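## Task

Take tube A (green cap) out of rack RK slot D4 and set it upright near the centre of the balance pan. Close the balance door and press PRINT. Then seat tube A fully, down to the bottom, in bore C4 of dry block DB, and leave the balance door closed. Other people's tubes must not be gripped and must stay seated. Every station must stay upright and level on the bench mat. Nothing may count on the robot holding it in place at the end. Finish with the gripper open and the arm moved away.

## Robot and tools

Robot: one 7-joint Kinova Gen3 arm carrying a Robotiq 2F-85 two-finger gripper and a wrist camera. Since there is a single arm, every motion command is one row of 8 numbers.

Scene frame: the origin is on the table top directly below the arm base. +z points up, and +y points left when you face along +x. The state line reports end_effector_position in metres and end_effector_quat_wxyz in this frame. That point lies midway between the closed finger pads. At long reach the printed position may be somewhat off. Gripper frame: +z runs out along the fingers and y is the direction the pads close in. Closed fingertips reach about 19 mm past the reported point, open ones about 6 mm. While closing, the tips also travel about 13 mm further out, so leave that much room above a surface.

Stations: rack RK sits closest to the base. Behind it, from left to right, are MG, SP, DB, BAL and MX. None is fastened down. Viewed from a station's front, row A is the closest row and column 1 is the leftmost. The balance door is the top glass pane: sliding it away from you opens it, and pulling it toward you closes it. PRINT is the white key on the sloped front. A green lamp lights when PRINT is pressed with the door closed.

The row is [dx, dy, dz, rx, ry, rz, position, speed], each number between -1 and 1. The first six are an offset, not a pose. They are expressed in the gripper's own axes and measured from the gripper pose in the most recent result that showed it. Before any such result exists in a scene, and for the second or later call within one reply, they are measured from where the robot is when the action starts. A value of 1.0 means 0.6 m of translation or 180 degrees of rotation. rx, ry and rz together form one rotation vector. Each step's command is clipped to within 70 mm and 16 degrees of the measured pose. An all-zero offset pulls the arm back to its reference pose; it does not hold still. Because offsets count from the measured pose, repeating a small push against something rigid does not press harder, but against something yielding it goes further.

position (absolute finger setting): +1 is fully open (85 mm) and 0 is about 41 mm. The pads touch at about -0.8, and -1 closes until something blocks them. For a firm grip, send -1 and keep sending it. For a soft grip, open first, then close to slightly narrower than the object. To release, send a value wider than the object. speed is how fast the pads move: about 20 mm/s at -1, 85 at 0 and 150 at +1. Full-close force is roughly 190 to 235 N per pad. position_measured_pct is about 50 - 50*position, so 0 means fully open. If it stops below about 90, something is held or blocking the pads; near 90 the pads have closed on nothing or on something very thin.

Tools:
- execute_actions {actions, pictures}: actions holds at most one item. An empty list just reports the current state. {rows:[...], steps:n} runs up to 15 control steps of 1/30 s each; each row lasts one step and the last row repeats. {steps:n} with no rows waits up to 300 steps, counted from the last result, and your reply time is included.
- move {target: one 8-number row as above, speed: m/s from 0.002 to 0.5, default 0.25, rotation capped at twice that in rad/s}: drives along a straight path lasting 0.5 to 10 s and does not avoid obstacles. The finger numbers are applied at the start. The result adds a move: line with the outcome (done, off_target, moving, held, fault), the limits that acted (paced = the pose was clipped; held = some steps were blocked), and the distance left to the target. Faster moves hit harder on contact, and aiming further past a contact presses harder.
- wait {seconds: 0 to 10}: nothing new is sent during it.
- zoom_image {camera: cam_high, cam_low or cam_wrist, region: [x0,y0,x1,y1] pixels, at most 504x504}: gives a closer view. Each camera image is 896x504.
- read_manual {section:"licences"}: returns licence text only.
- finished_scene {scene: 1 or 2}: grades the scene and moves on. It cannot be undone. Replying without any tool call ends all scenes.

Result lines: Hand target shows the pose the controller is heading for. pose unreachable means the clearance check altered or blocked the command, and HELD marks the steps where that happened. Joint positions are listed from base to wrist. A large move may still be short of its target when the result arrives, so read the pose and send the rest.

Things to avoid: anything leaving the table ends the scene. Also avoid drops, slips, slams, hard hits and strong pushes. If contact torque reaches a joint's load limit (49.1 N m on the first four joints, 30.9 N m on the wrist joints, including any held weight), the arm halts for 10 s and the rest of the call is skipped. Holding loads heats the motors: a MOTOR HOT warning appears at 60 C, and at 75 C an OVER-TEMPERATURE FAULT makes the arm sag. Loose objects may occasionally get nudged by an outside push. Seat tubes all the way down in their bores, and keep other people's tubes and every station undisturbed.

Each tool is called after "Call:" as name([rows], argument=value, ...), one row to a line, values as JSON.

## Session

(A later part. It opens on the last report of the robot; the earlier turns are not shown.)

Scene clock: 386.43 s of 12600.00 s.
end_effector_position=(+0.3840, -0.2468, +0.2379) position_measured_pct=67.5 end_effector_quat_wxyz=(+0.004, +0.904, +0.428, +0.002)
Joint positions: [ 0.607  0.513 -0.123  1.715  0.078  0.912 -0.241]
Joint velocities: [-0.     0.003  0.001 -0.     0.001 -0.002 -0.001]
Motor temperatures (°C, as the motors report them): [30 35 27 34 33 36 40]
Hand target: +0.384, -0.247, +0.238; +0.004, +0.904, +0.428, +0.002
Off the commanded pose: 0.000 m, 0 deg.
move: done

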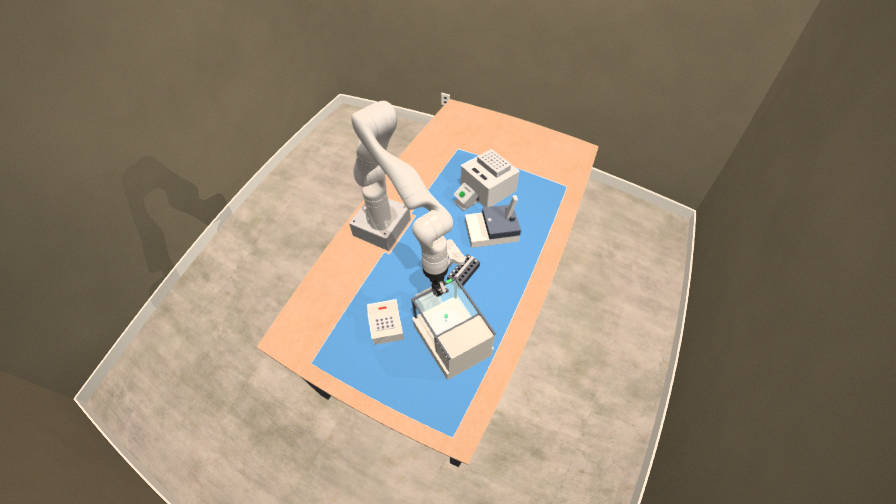

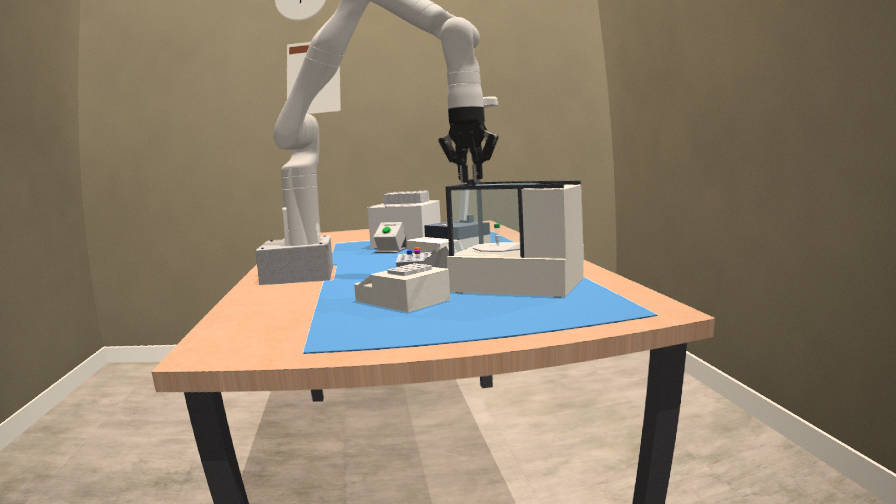

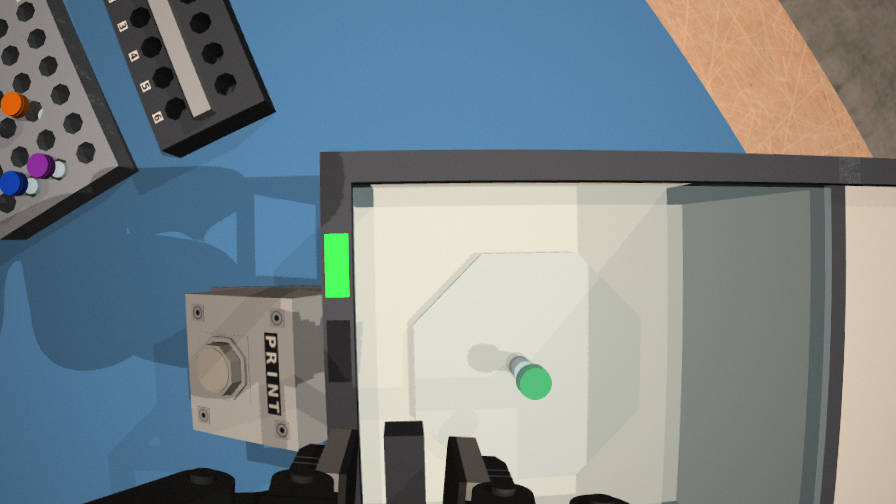

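Call:
move(target=[0,0.205,0,0,0,0,-0.35,0], speed=0.06)

Call:
move(target=[0,-0.008,0,0,0,0,-0.35,0], speed=0.03)

Call:
move(target=[0,0,-0.07,0,0,0,-0.38,0], speed=0.08)

Scene clock: 394.10 s of 12600.00 s.
end_effector_position=(+0.4795, -0.3238, +0.2395) position_measured_pct=67.5 end_effector_quat_wxyz=(+0.003, +0.904, +0.428, +0.002)
Joint positions: [ 0.612  0.762 -0.105  1.23   0.08   1.148 -0.189]
Joint velocities: [-0.     0.004  0.001 -0.007 -0.001  0.003  0.001]
Motor temperatures (°C, as the motors report them): [30 35 27 34 33 36 40]
Hand target: +0.480, -0.324, +0.239; +0.004, +0.904, +0.428, +0.002
Off the commanded pose: 0.001 m, 0 deg.
move: done

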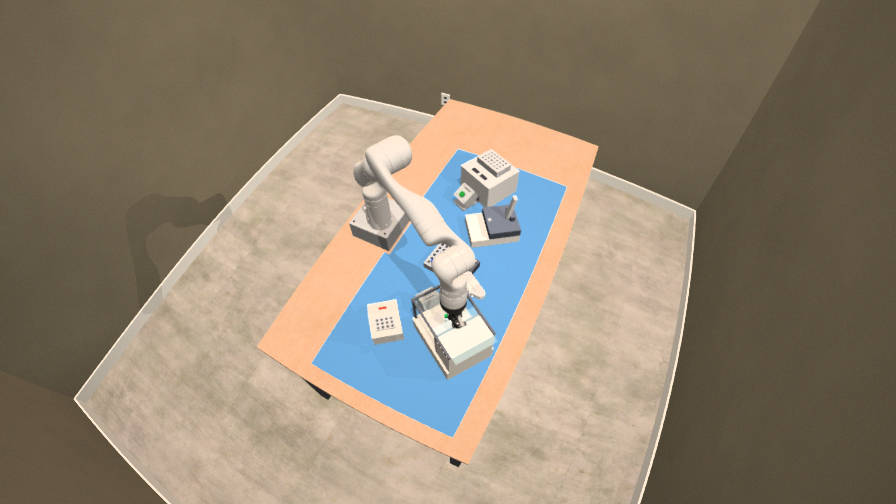

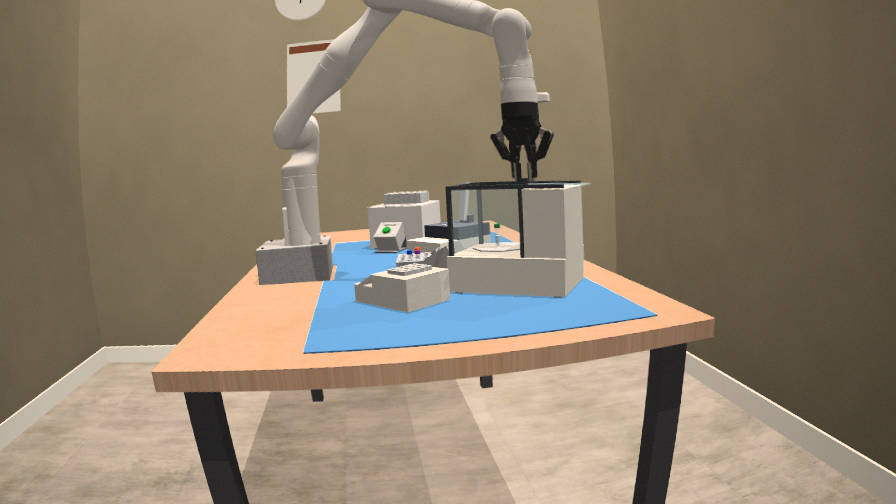

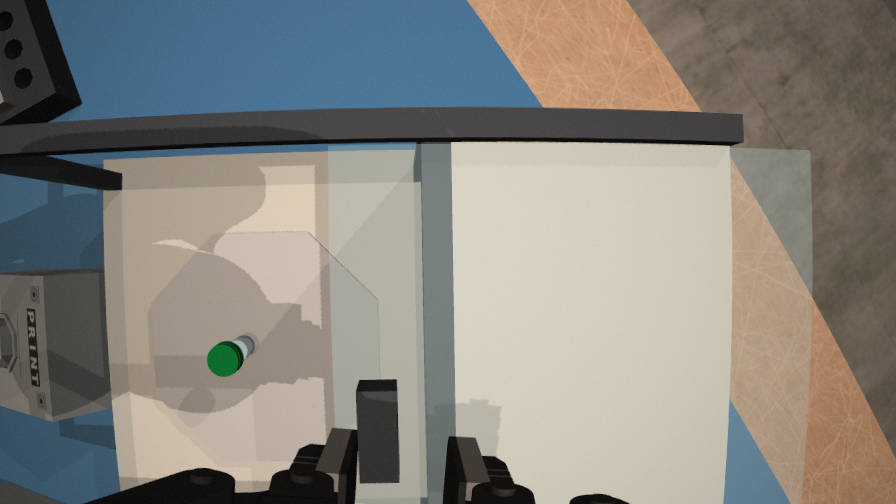

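Scene clock: 394.80 s of 12600.00 s.
end_effector_position=(+0.4758, -0.3208, +0.2393) position_measured_pct=67.5 end_effector_quat_wxyz=(+0.003, +0.904, +0.428, +0.002)
Joint positions: [ 0.612  0.751 -0.106  1.252  0.08   1.137 -0.191]
Joint velocities: [ 0.    -0.003 -0.     0.006  0.    -0.003 -0.   ]
Motor temperatures (°C, as the motors report them): [30 35 27 34 33 36 40]
Hand target: +0.476, -0.321, +0.239; +0.003, +0.904, +0.428, +0.002
Off the commanded pose: 0.000 m, 0 deg.
move: done

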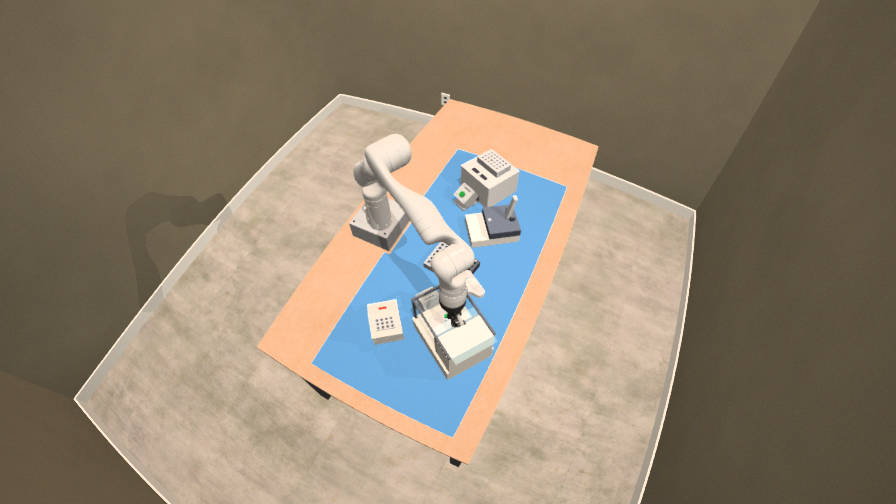

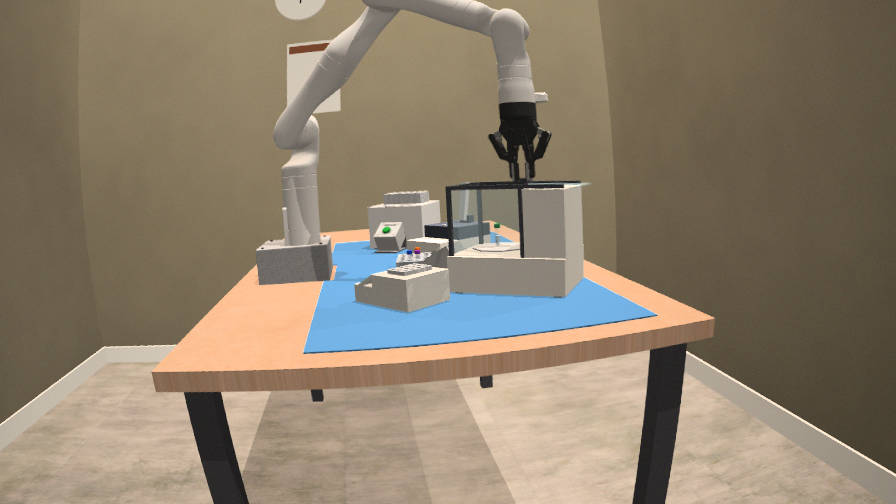

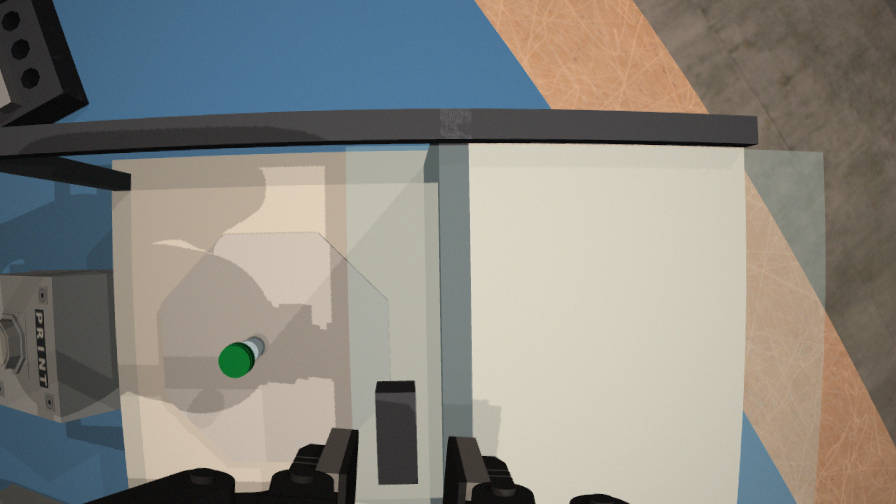

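Scene clock: 395.70 s of 12600.00 s.
end_effector_position=(+0.4754, -0.3206, +0.2812) position_measured_pct=69.0 end_effector_quat_wxyz=(+0.003, +0.904, +0.428, +0.002)
Joint positions: [ 0.611  0.711 -0.106  1.187  0.074  1.242 -0.186]
Joint velocities: [-0.    -0.001  0.    -0.001  0.     0.002 -0.   ]
Motor temperatures (°C, as the motors report them): [30 35 27 34 33 36 40]
Hand target: +0.475, -0.321, +0.281; +0.003, +0.904, +0.428, +0.002
Off the commanded pose: 0.000 m, 0 deg.
move: done

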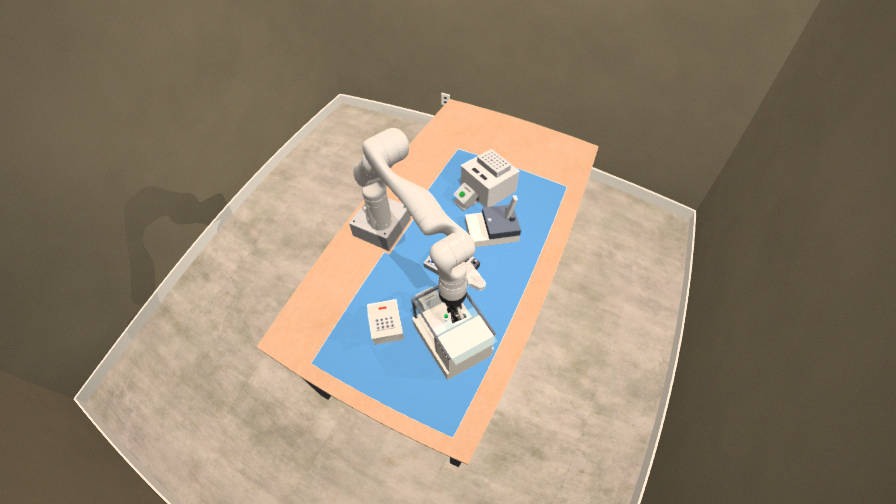

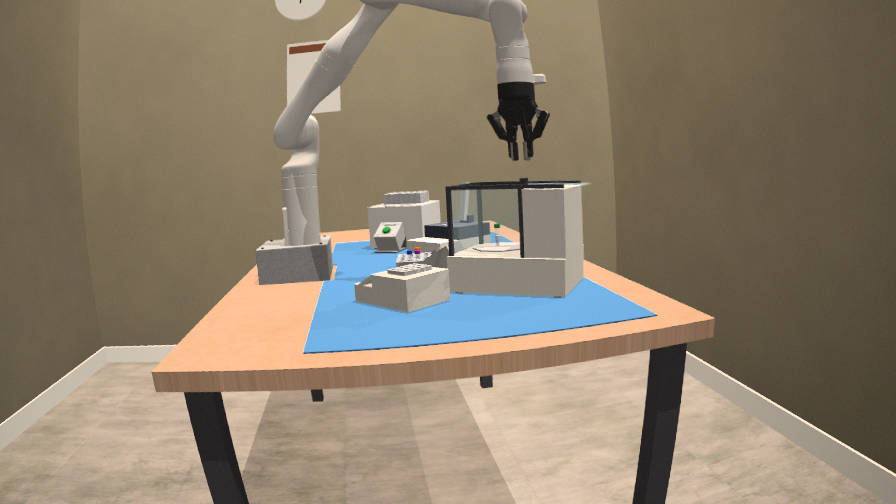

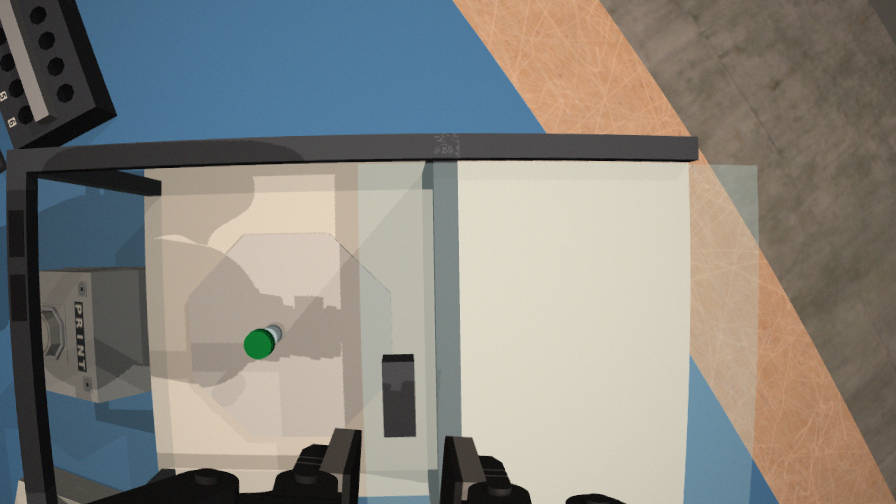

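Call:
move(target=[0.0114,-0.1003,0.03,0,0,0.5,-0.38,0], speed=0.15)

Scene clock: 404.93 s of 12600.00 s.
end_effector_position=(+0.4331, -0.2776, +0.2626) position_measured_pct=69.0 end_effector_quat_wxyz=(+0.000, +0.942, -0.336, +0.004)
Joint positions: [ 0.361  0.608  0.277  1.478 -0.179  1.075 -1.589]
Joint velocities: [-0.004 -0.001  0.001  0.002  0.001 -0.003 -0.007]
Motor temperatures (°C, as the motors report them): [30 35 27 34 33 36 40]
Hand target: +0.433, -0.277, +0.263; +0.000, +0.942, -0.336, +0.004
Off the commanded pose: 0.000 m, 0 deg.
move: done

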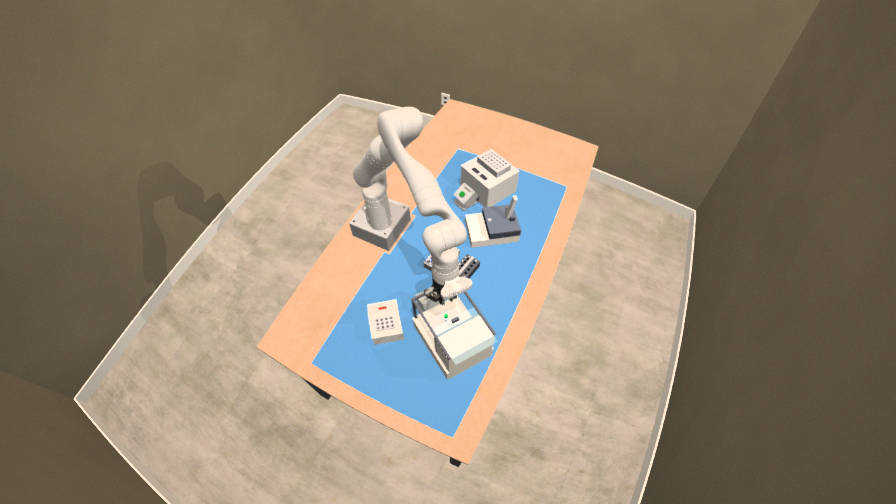

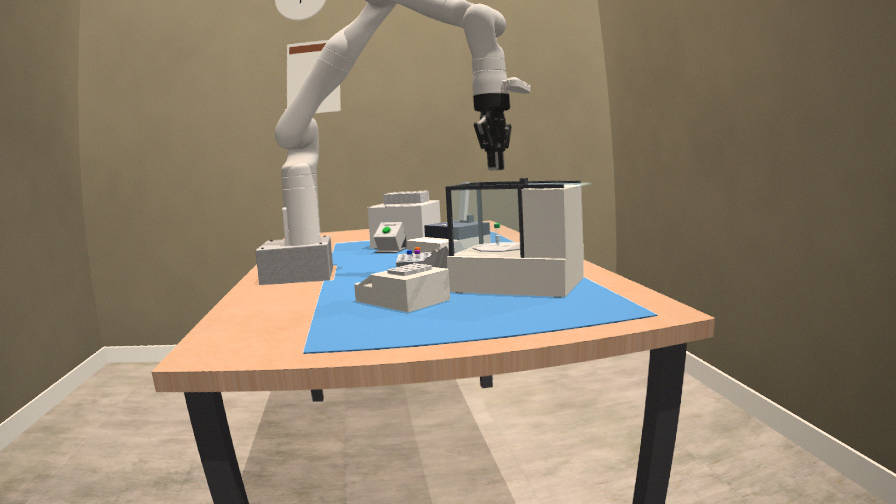

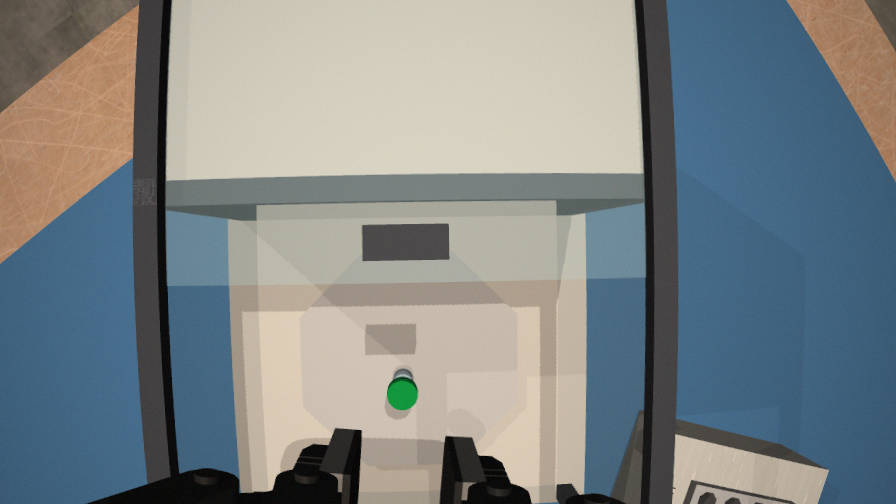

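Call:
move(target=[0,0,0.17,0,0,0,-0.38,0], speed=0.06)

Call:
move(target=[0,0,0.034,0,0,0,-0.38,0], speed=0.02)

Scene clock: 415.33 s of 12600.00 s.
end_effector_position=(+0.4340, -0.2782, +0.1609) position_measured_pct=69.0 end_effector_quat_wxyz=(+0.000, +0.942, -0.336, +0.004)
Joint positions: [ 0.384  0.75   0.238  1.588 -0.221  0.824 -1.554]
Joint velocities: [ 0.001  0.004 -0.001  0.001  0.    -0.004 -0.   ]
Motor temperatures (°C, as the motors report them): [30 35 27 34 33 36 40]
Hand target: +0.434, -0.278, +0.161; +0.000, +0.942, -0.336, +0.004
Off the commanded pose: 0.000 m, 0 deg.
move: done

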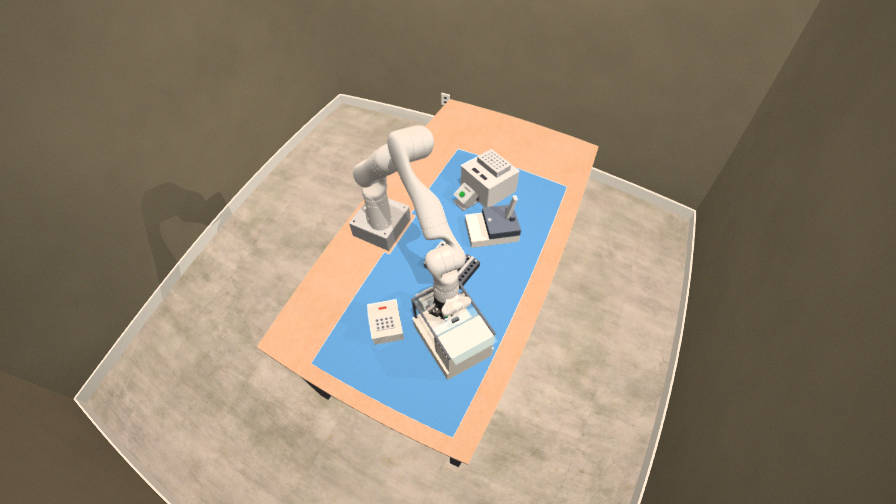

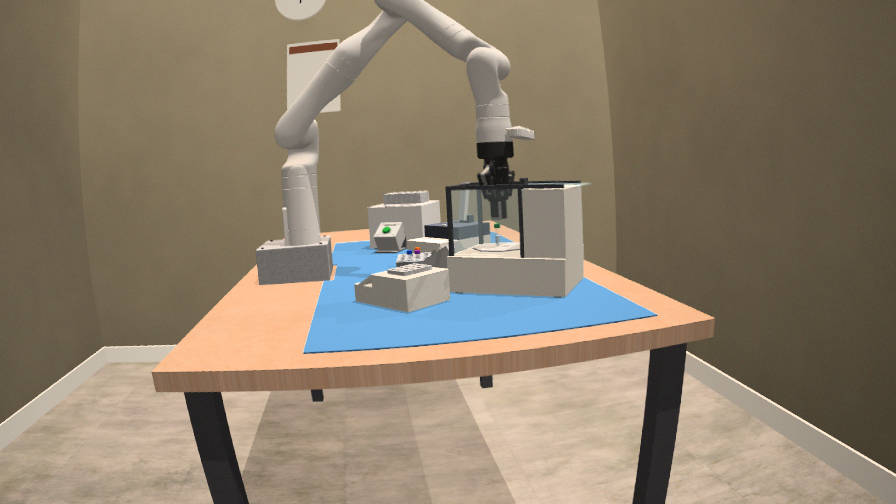

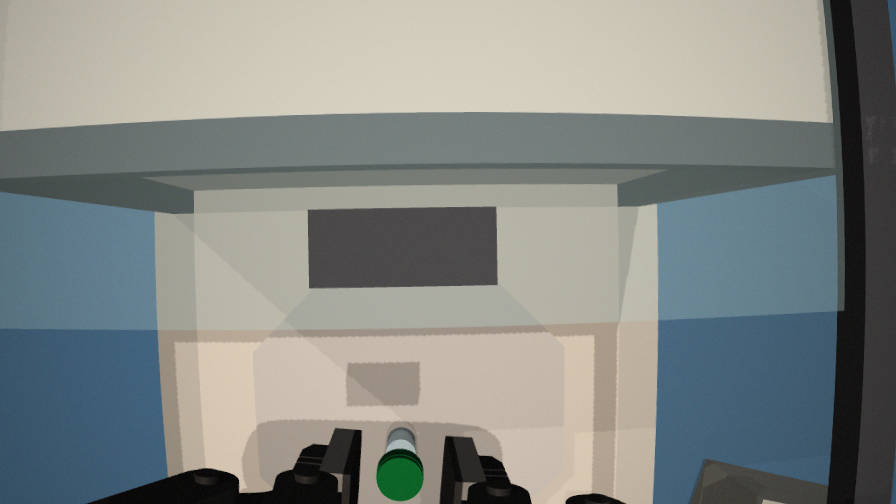

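Scene clock: 416.60 s of 12600.00 s.
end_effector_position=(+0.4342, -0.2783, +0.1407) position_measured_pct=69.0 end_effector_quat_wxyz=(+0.000, +0.942, -0.336, +0.004)
Joint positions: [ 0.39   0.784  0.228  1.6   -0.229  0.778 -1.547]
Joint velocities: [ 0.001  0.003  0.001 -0.     0.001 -0.003  0.001]
Motor temperatures (°C, as the motors report them): [30 35 27 34 33 36 40]
Hand target: +0.434, -0.278, +0.141; +0.000, +0.942, -0.336, +0.004
Off the commanded pose: 0.000 m, 0 deg.
move: done

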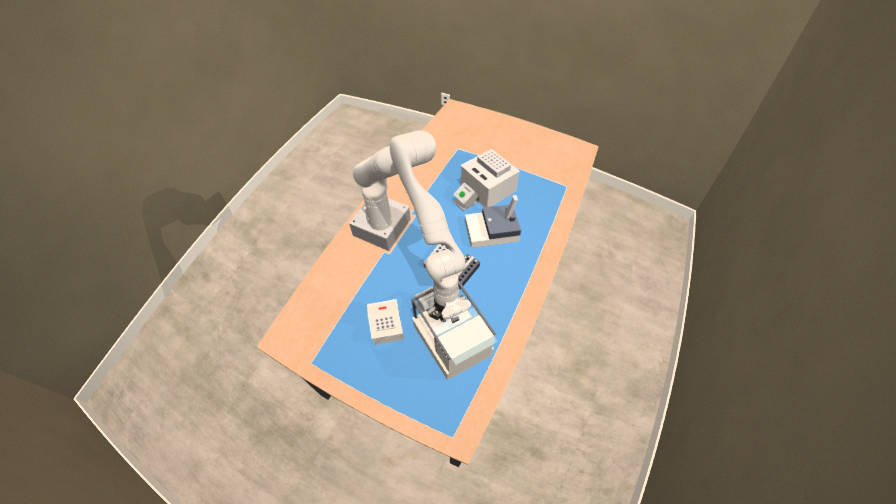

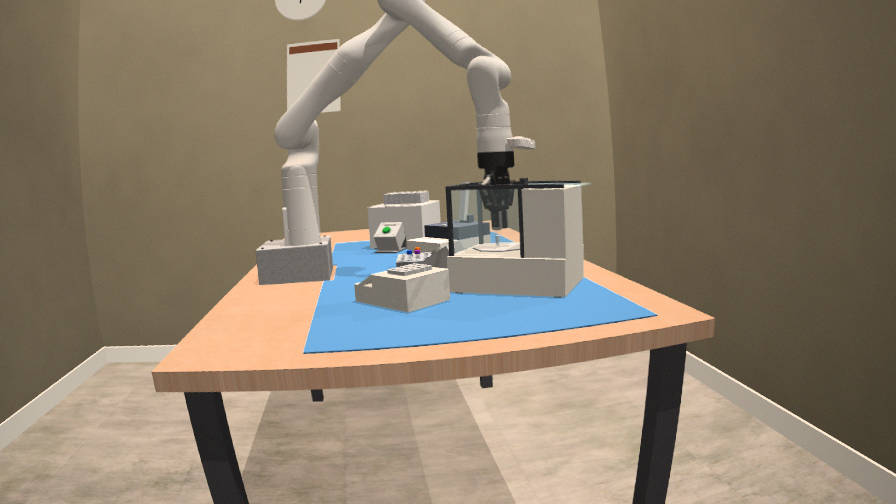

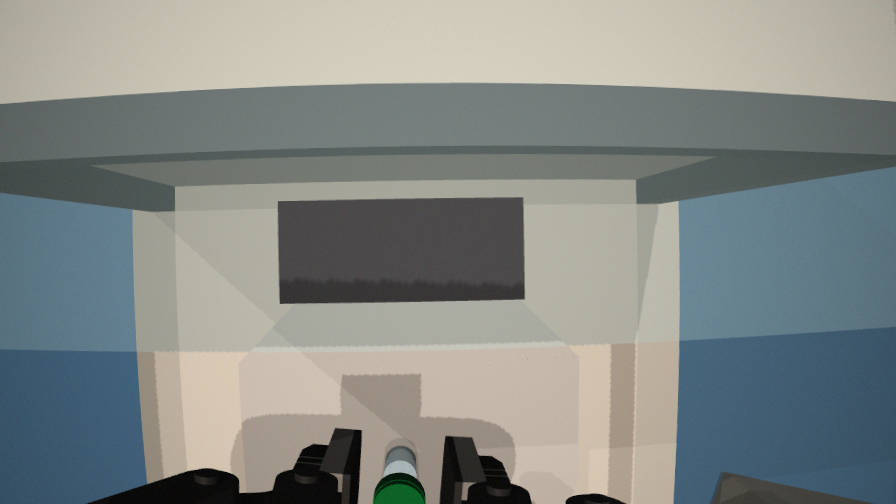

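Call:
move(target=[-0.002,0,0,0,0,0,-0.38,0], speed=0.01)

Call:
move(target=[0,0,0,0,0,0,-1,-0.4], speed=0.01)

Call:
move(target=[0,0,-0.28,0,0,0,-1,-0.4], speed=0.1)

Scene clock: 423.47 s of 12600.00 s.
end_effector_position=(+0.4333, -0.2775, +0.1407) position_measured_pct=69.0 end_effector_quat_wxyz=(+0.000, +0.942, -0.336, +0.004)
Joint positions: [ 0.389  0.782  0.228  1.605 -0.229  0.775 -1.547]
Joint velocities: [-0.    -0.001  0.002  0.001 -0.002  0.     0.001]
Motor temperatures (°C, as the motors report them): [30 35 27 34 33 36 40]
Hand target: +0.433, -0.278, +0.141; +0.000, +0.942, -0.336, +0.004
Off the commanded pose: 0.000 m, 0 deg.
move: done

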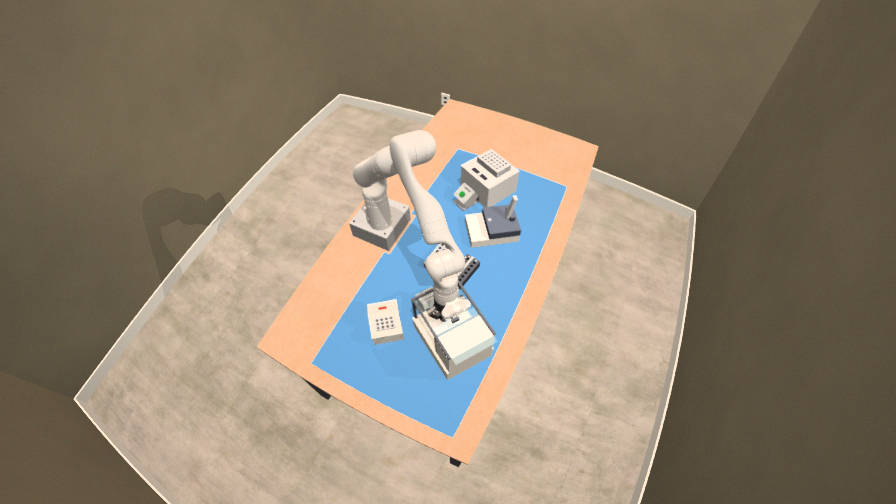

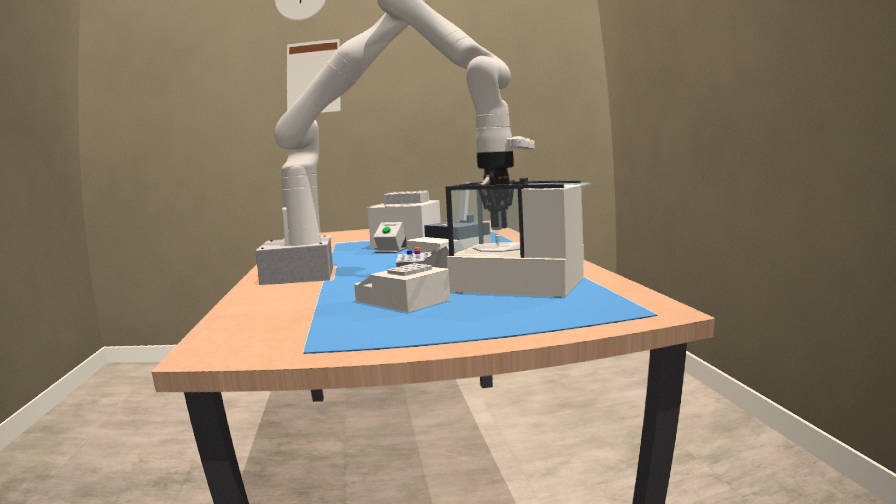

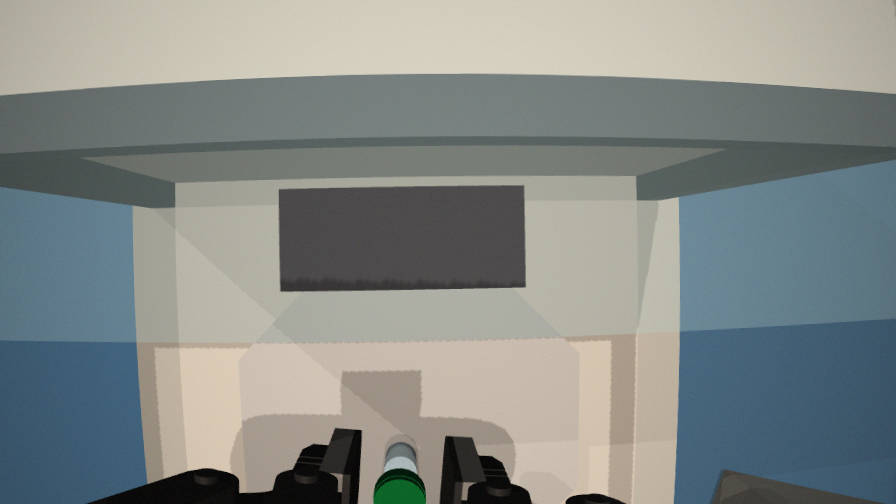

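Scene clock: 424.07 s of 12600.00 s.
end_effector_position=(+0.4334, -0.2776, +0.1409) position_measured_pct=84.1 end_effector_quat_wxyz=(+0.000, +0.942, -0.336, +0.004)
Joint positions: [ 0.389  0.781  0.228  1.605 -0.229  0.775 -1.547]
Joint velocities: [ 0.     0.    -0.001 -0.    -0.001 -0.001  0.001]
Motor temperatures (°C, as the motors report them): [30 35 27 34 33 36 40]
Hand target: +0.433, -0.278, +0.141; +0.000, +0.942, -0.336, +0.004
Off the commanded pose: 0.000 m, 0 deg.
move: done

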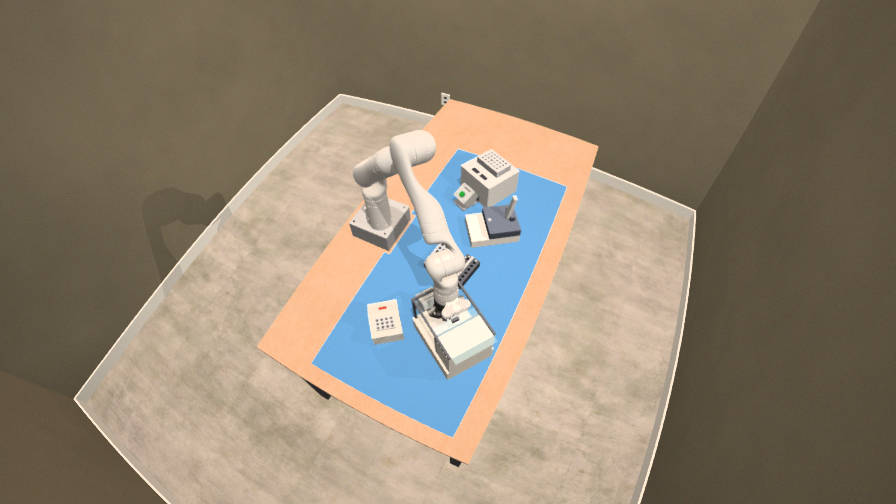

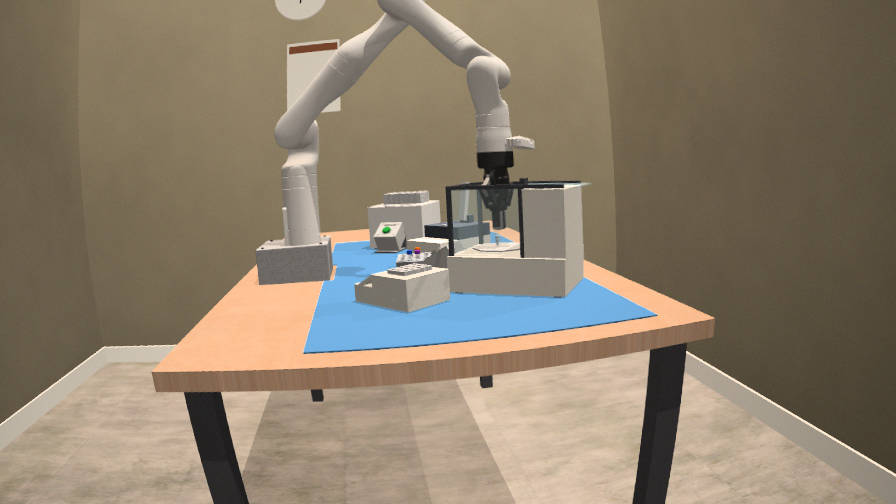

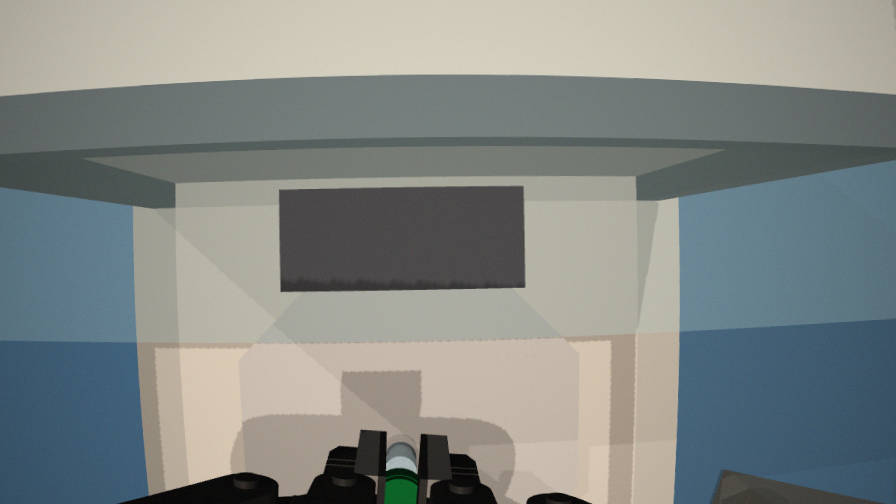

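Scene clock: 426.13 s of 12600.00 s.
end_effector_position=(+0.4318, -0.2766, +0.3085) position_measured_pct=84.1 end_effector_quat_wxyz=(+0.000, +0.942, -0.336, +0.004)
Joint positions: [ 0.355  0.558  0.288  1.406 -0.163  1.195 -1.602]
Joint velocities: [-0.    -0.002  0.001 -0.004 -0.     0.004 -0.   ]
Motor temperatures (°C, as the motors report them): [30 35 27 34 33 36 40]
Hand target: +0.432, -0.277, +0.309; +0.000, +0.942, -0.336, +0.004
Off the commanded pose: 0.001 m, 0 deg.
move: done

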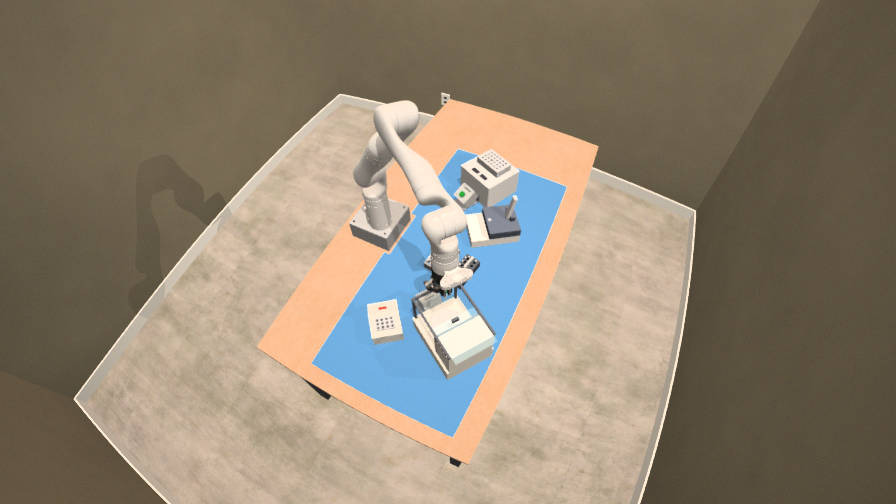

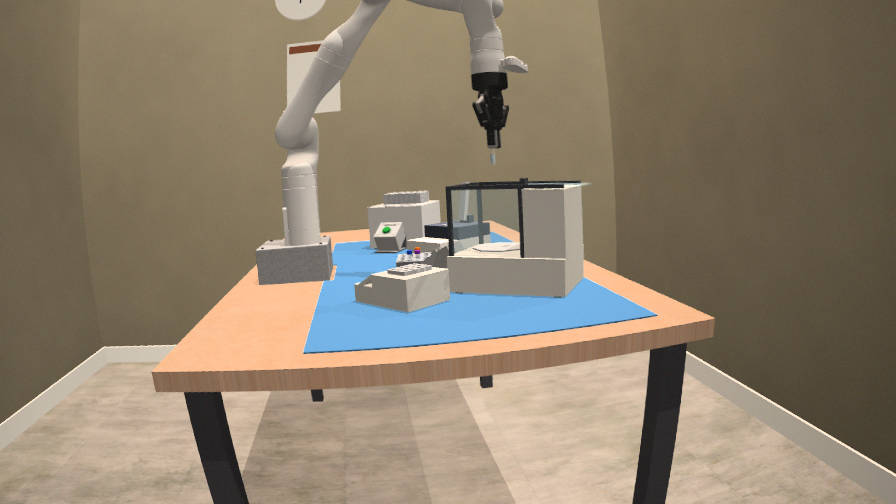

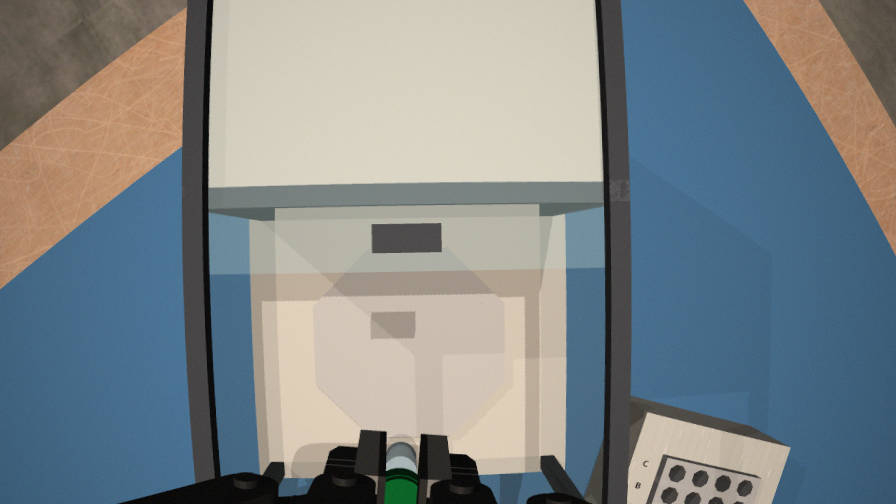

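Call:
execute_actions(actions=[])

Scene clock: 448.23 s of 12600.00 s.
end_effector_position=(+0.4318, -0.2765, +0.3087) position_measured_pct=84.1 end_effector_quat_wxyz=(+0.000, +0.942, -0.336, +0.004)
Joint positions: [ 0.355  0.557  0.288  1.406 -0.163  1.195 -1.603]
Joint velocities: [ 0.    -0.     0.001 -0.    -0.001  0.001  0.002]
Motor temperatures (°C, as the motors report them): [30 35 27 34 33 36 40]
Hand target: +0.432, -0.277, +0.309; +0.000, +0.942, -0.336, +0.004
Off the commanded pose: 0.000 m, 0 deg.
Steps of this call (steps 1 to 663: nothing new was sent). Readings (end_effector_position | what the end effector reports):
1: (+0.4318, -0.2766, +0.3086) | position_measured_pct=84.1
2: (+0.4318, -0.2766, +0.3086) | position_measured_pct=84.1
4: (+0.4318, -0.2766, +0.3086) | position_measured_pct=84.1
8: (+0.4318, -0.2765, +0.3087) | position_measured_pct=84.1
663: the state above

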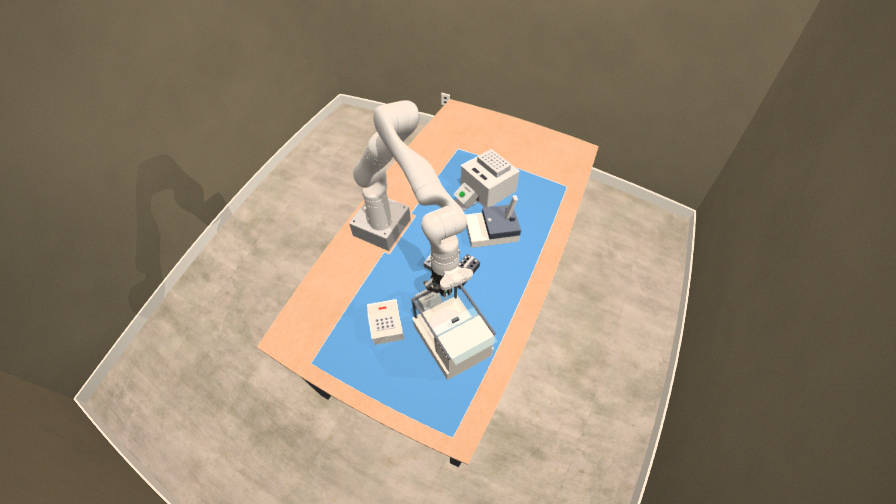

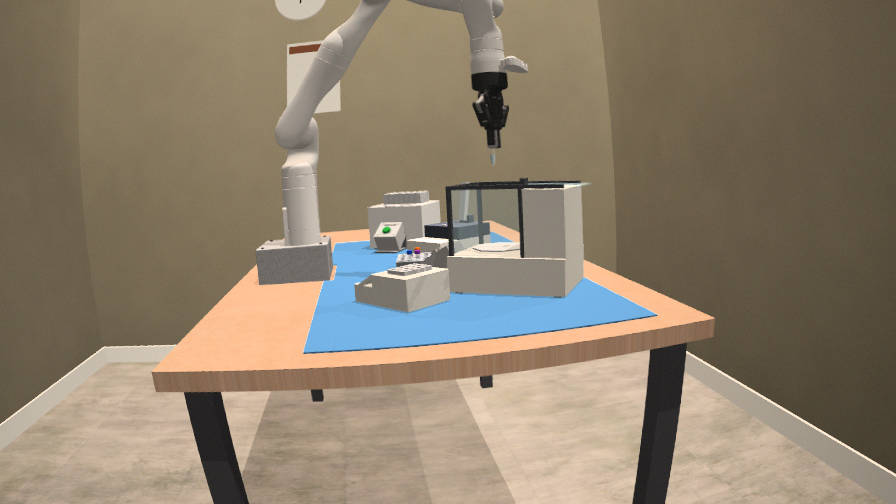

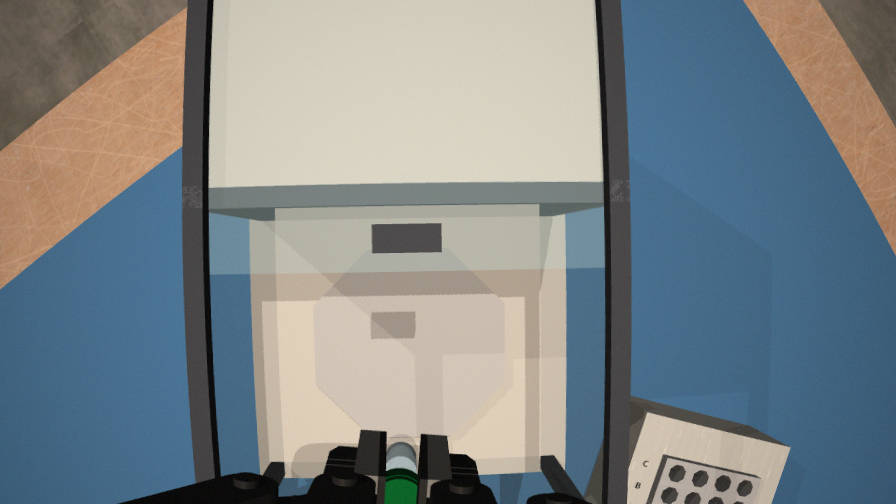

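Call:
move(target=[-0.17, 0.31, 0, 0, 0, 0, -1, 0], speed=0.2)

Scene clock: 456.07 s of 12600.00 s.
end_effector_position=(+0.2361, -0.3561, +0.3071) position_measured_pct=84.1 end_effector_quat_wxyz=(-0.000, +0.942, -0.336, +0.005)
Joint positions: [ 0.68   0.375  0.354  1.714 -0.15   1.073 -1.181]
Joint velocities: [ 0.006 -0.001  0.004  0.    -0.005  0.001  0.003]
Motor temperatures (°C, as the motors report them): [30 35 27 34 33 36 40]
Hand target: +0.236, -0.356, +0.307; -0.000, +0.942, -0.336, +0.005
Off the commanded pose: 0.001 m, 0 deg.
move: done

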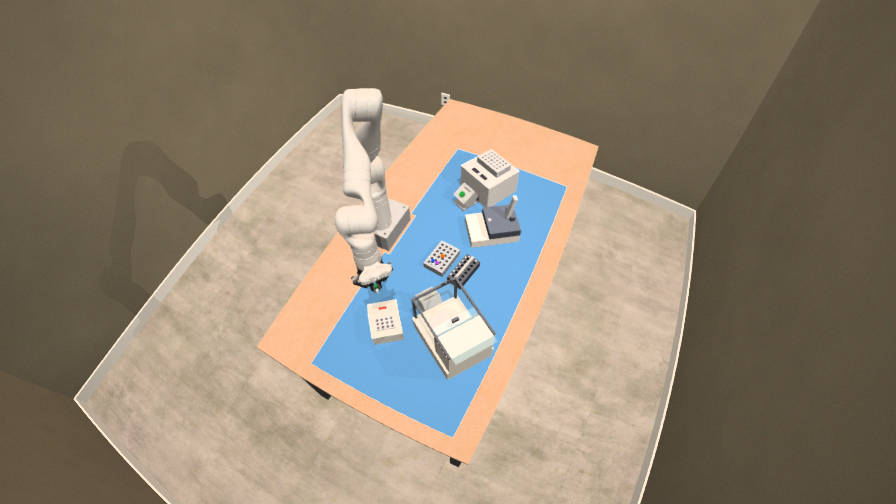

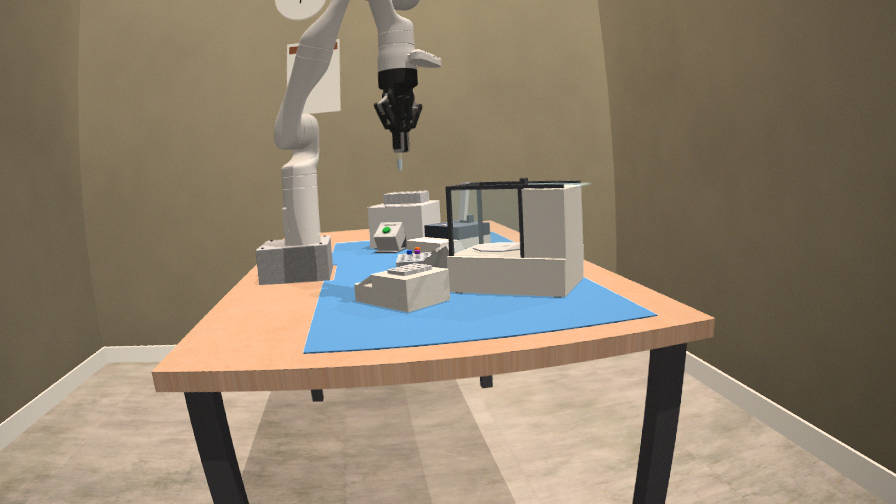

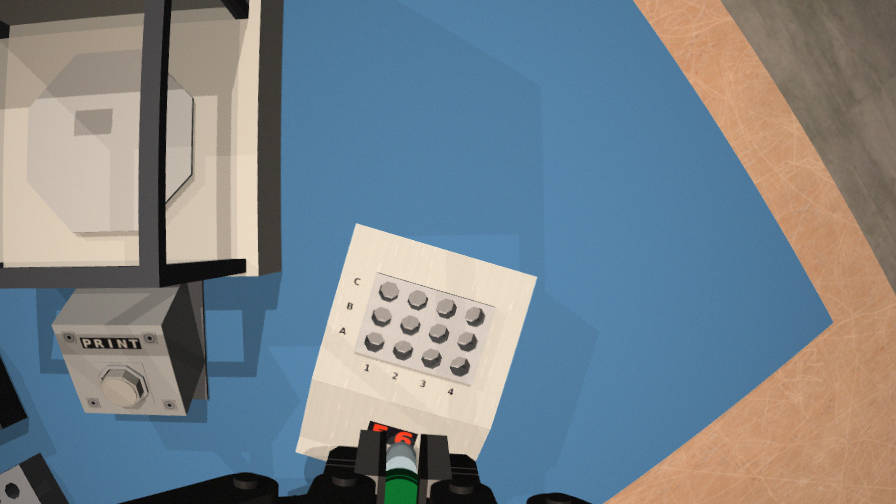

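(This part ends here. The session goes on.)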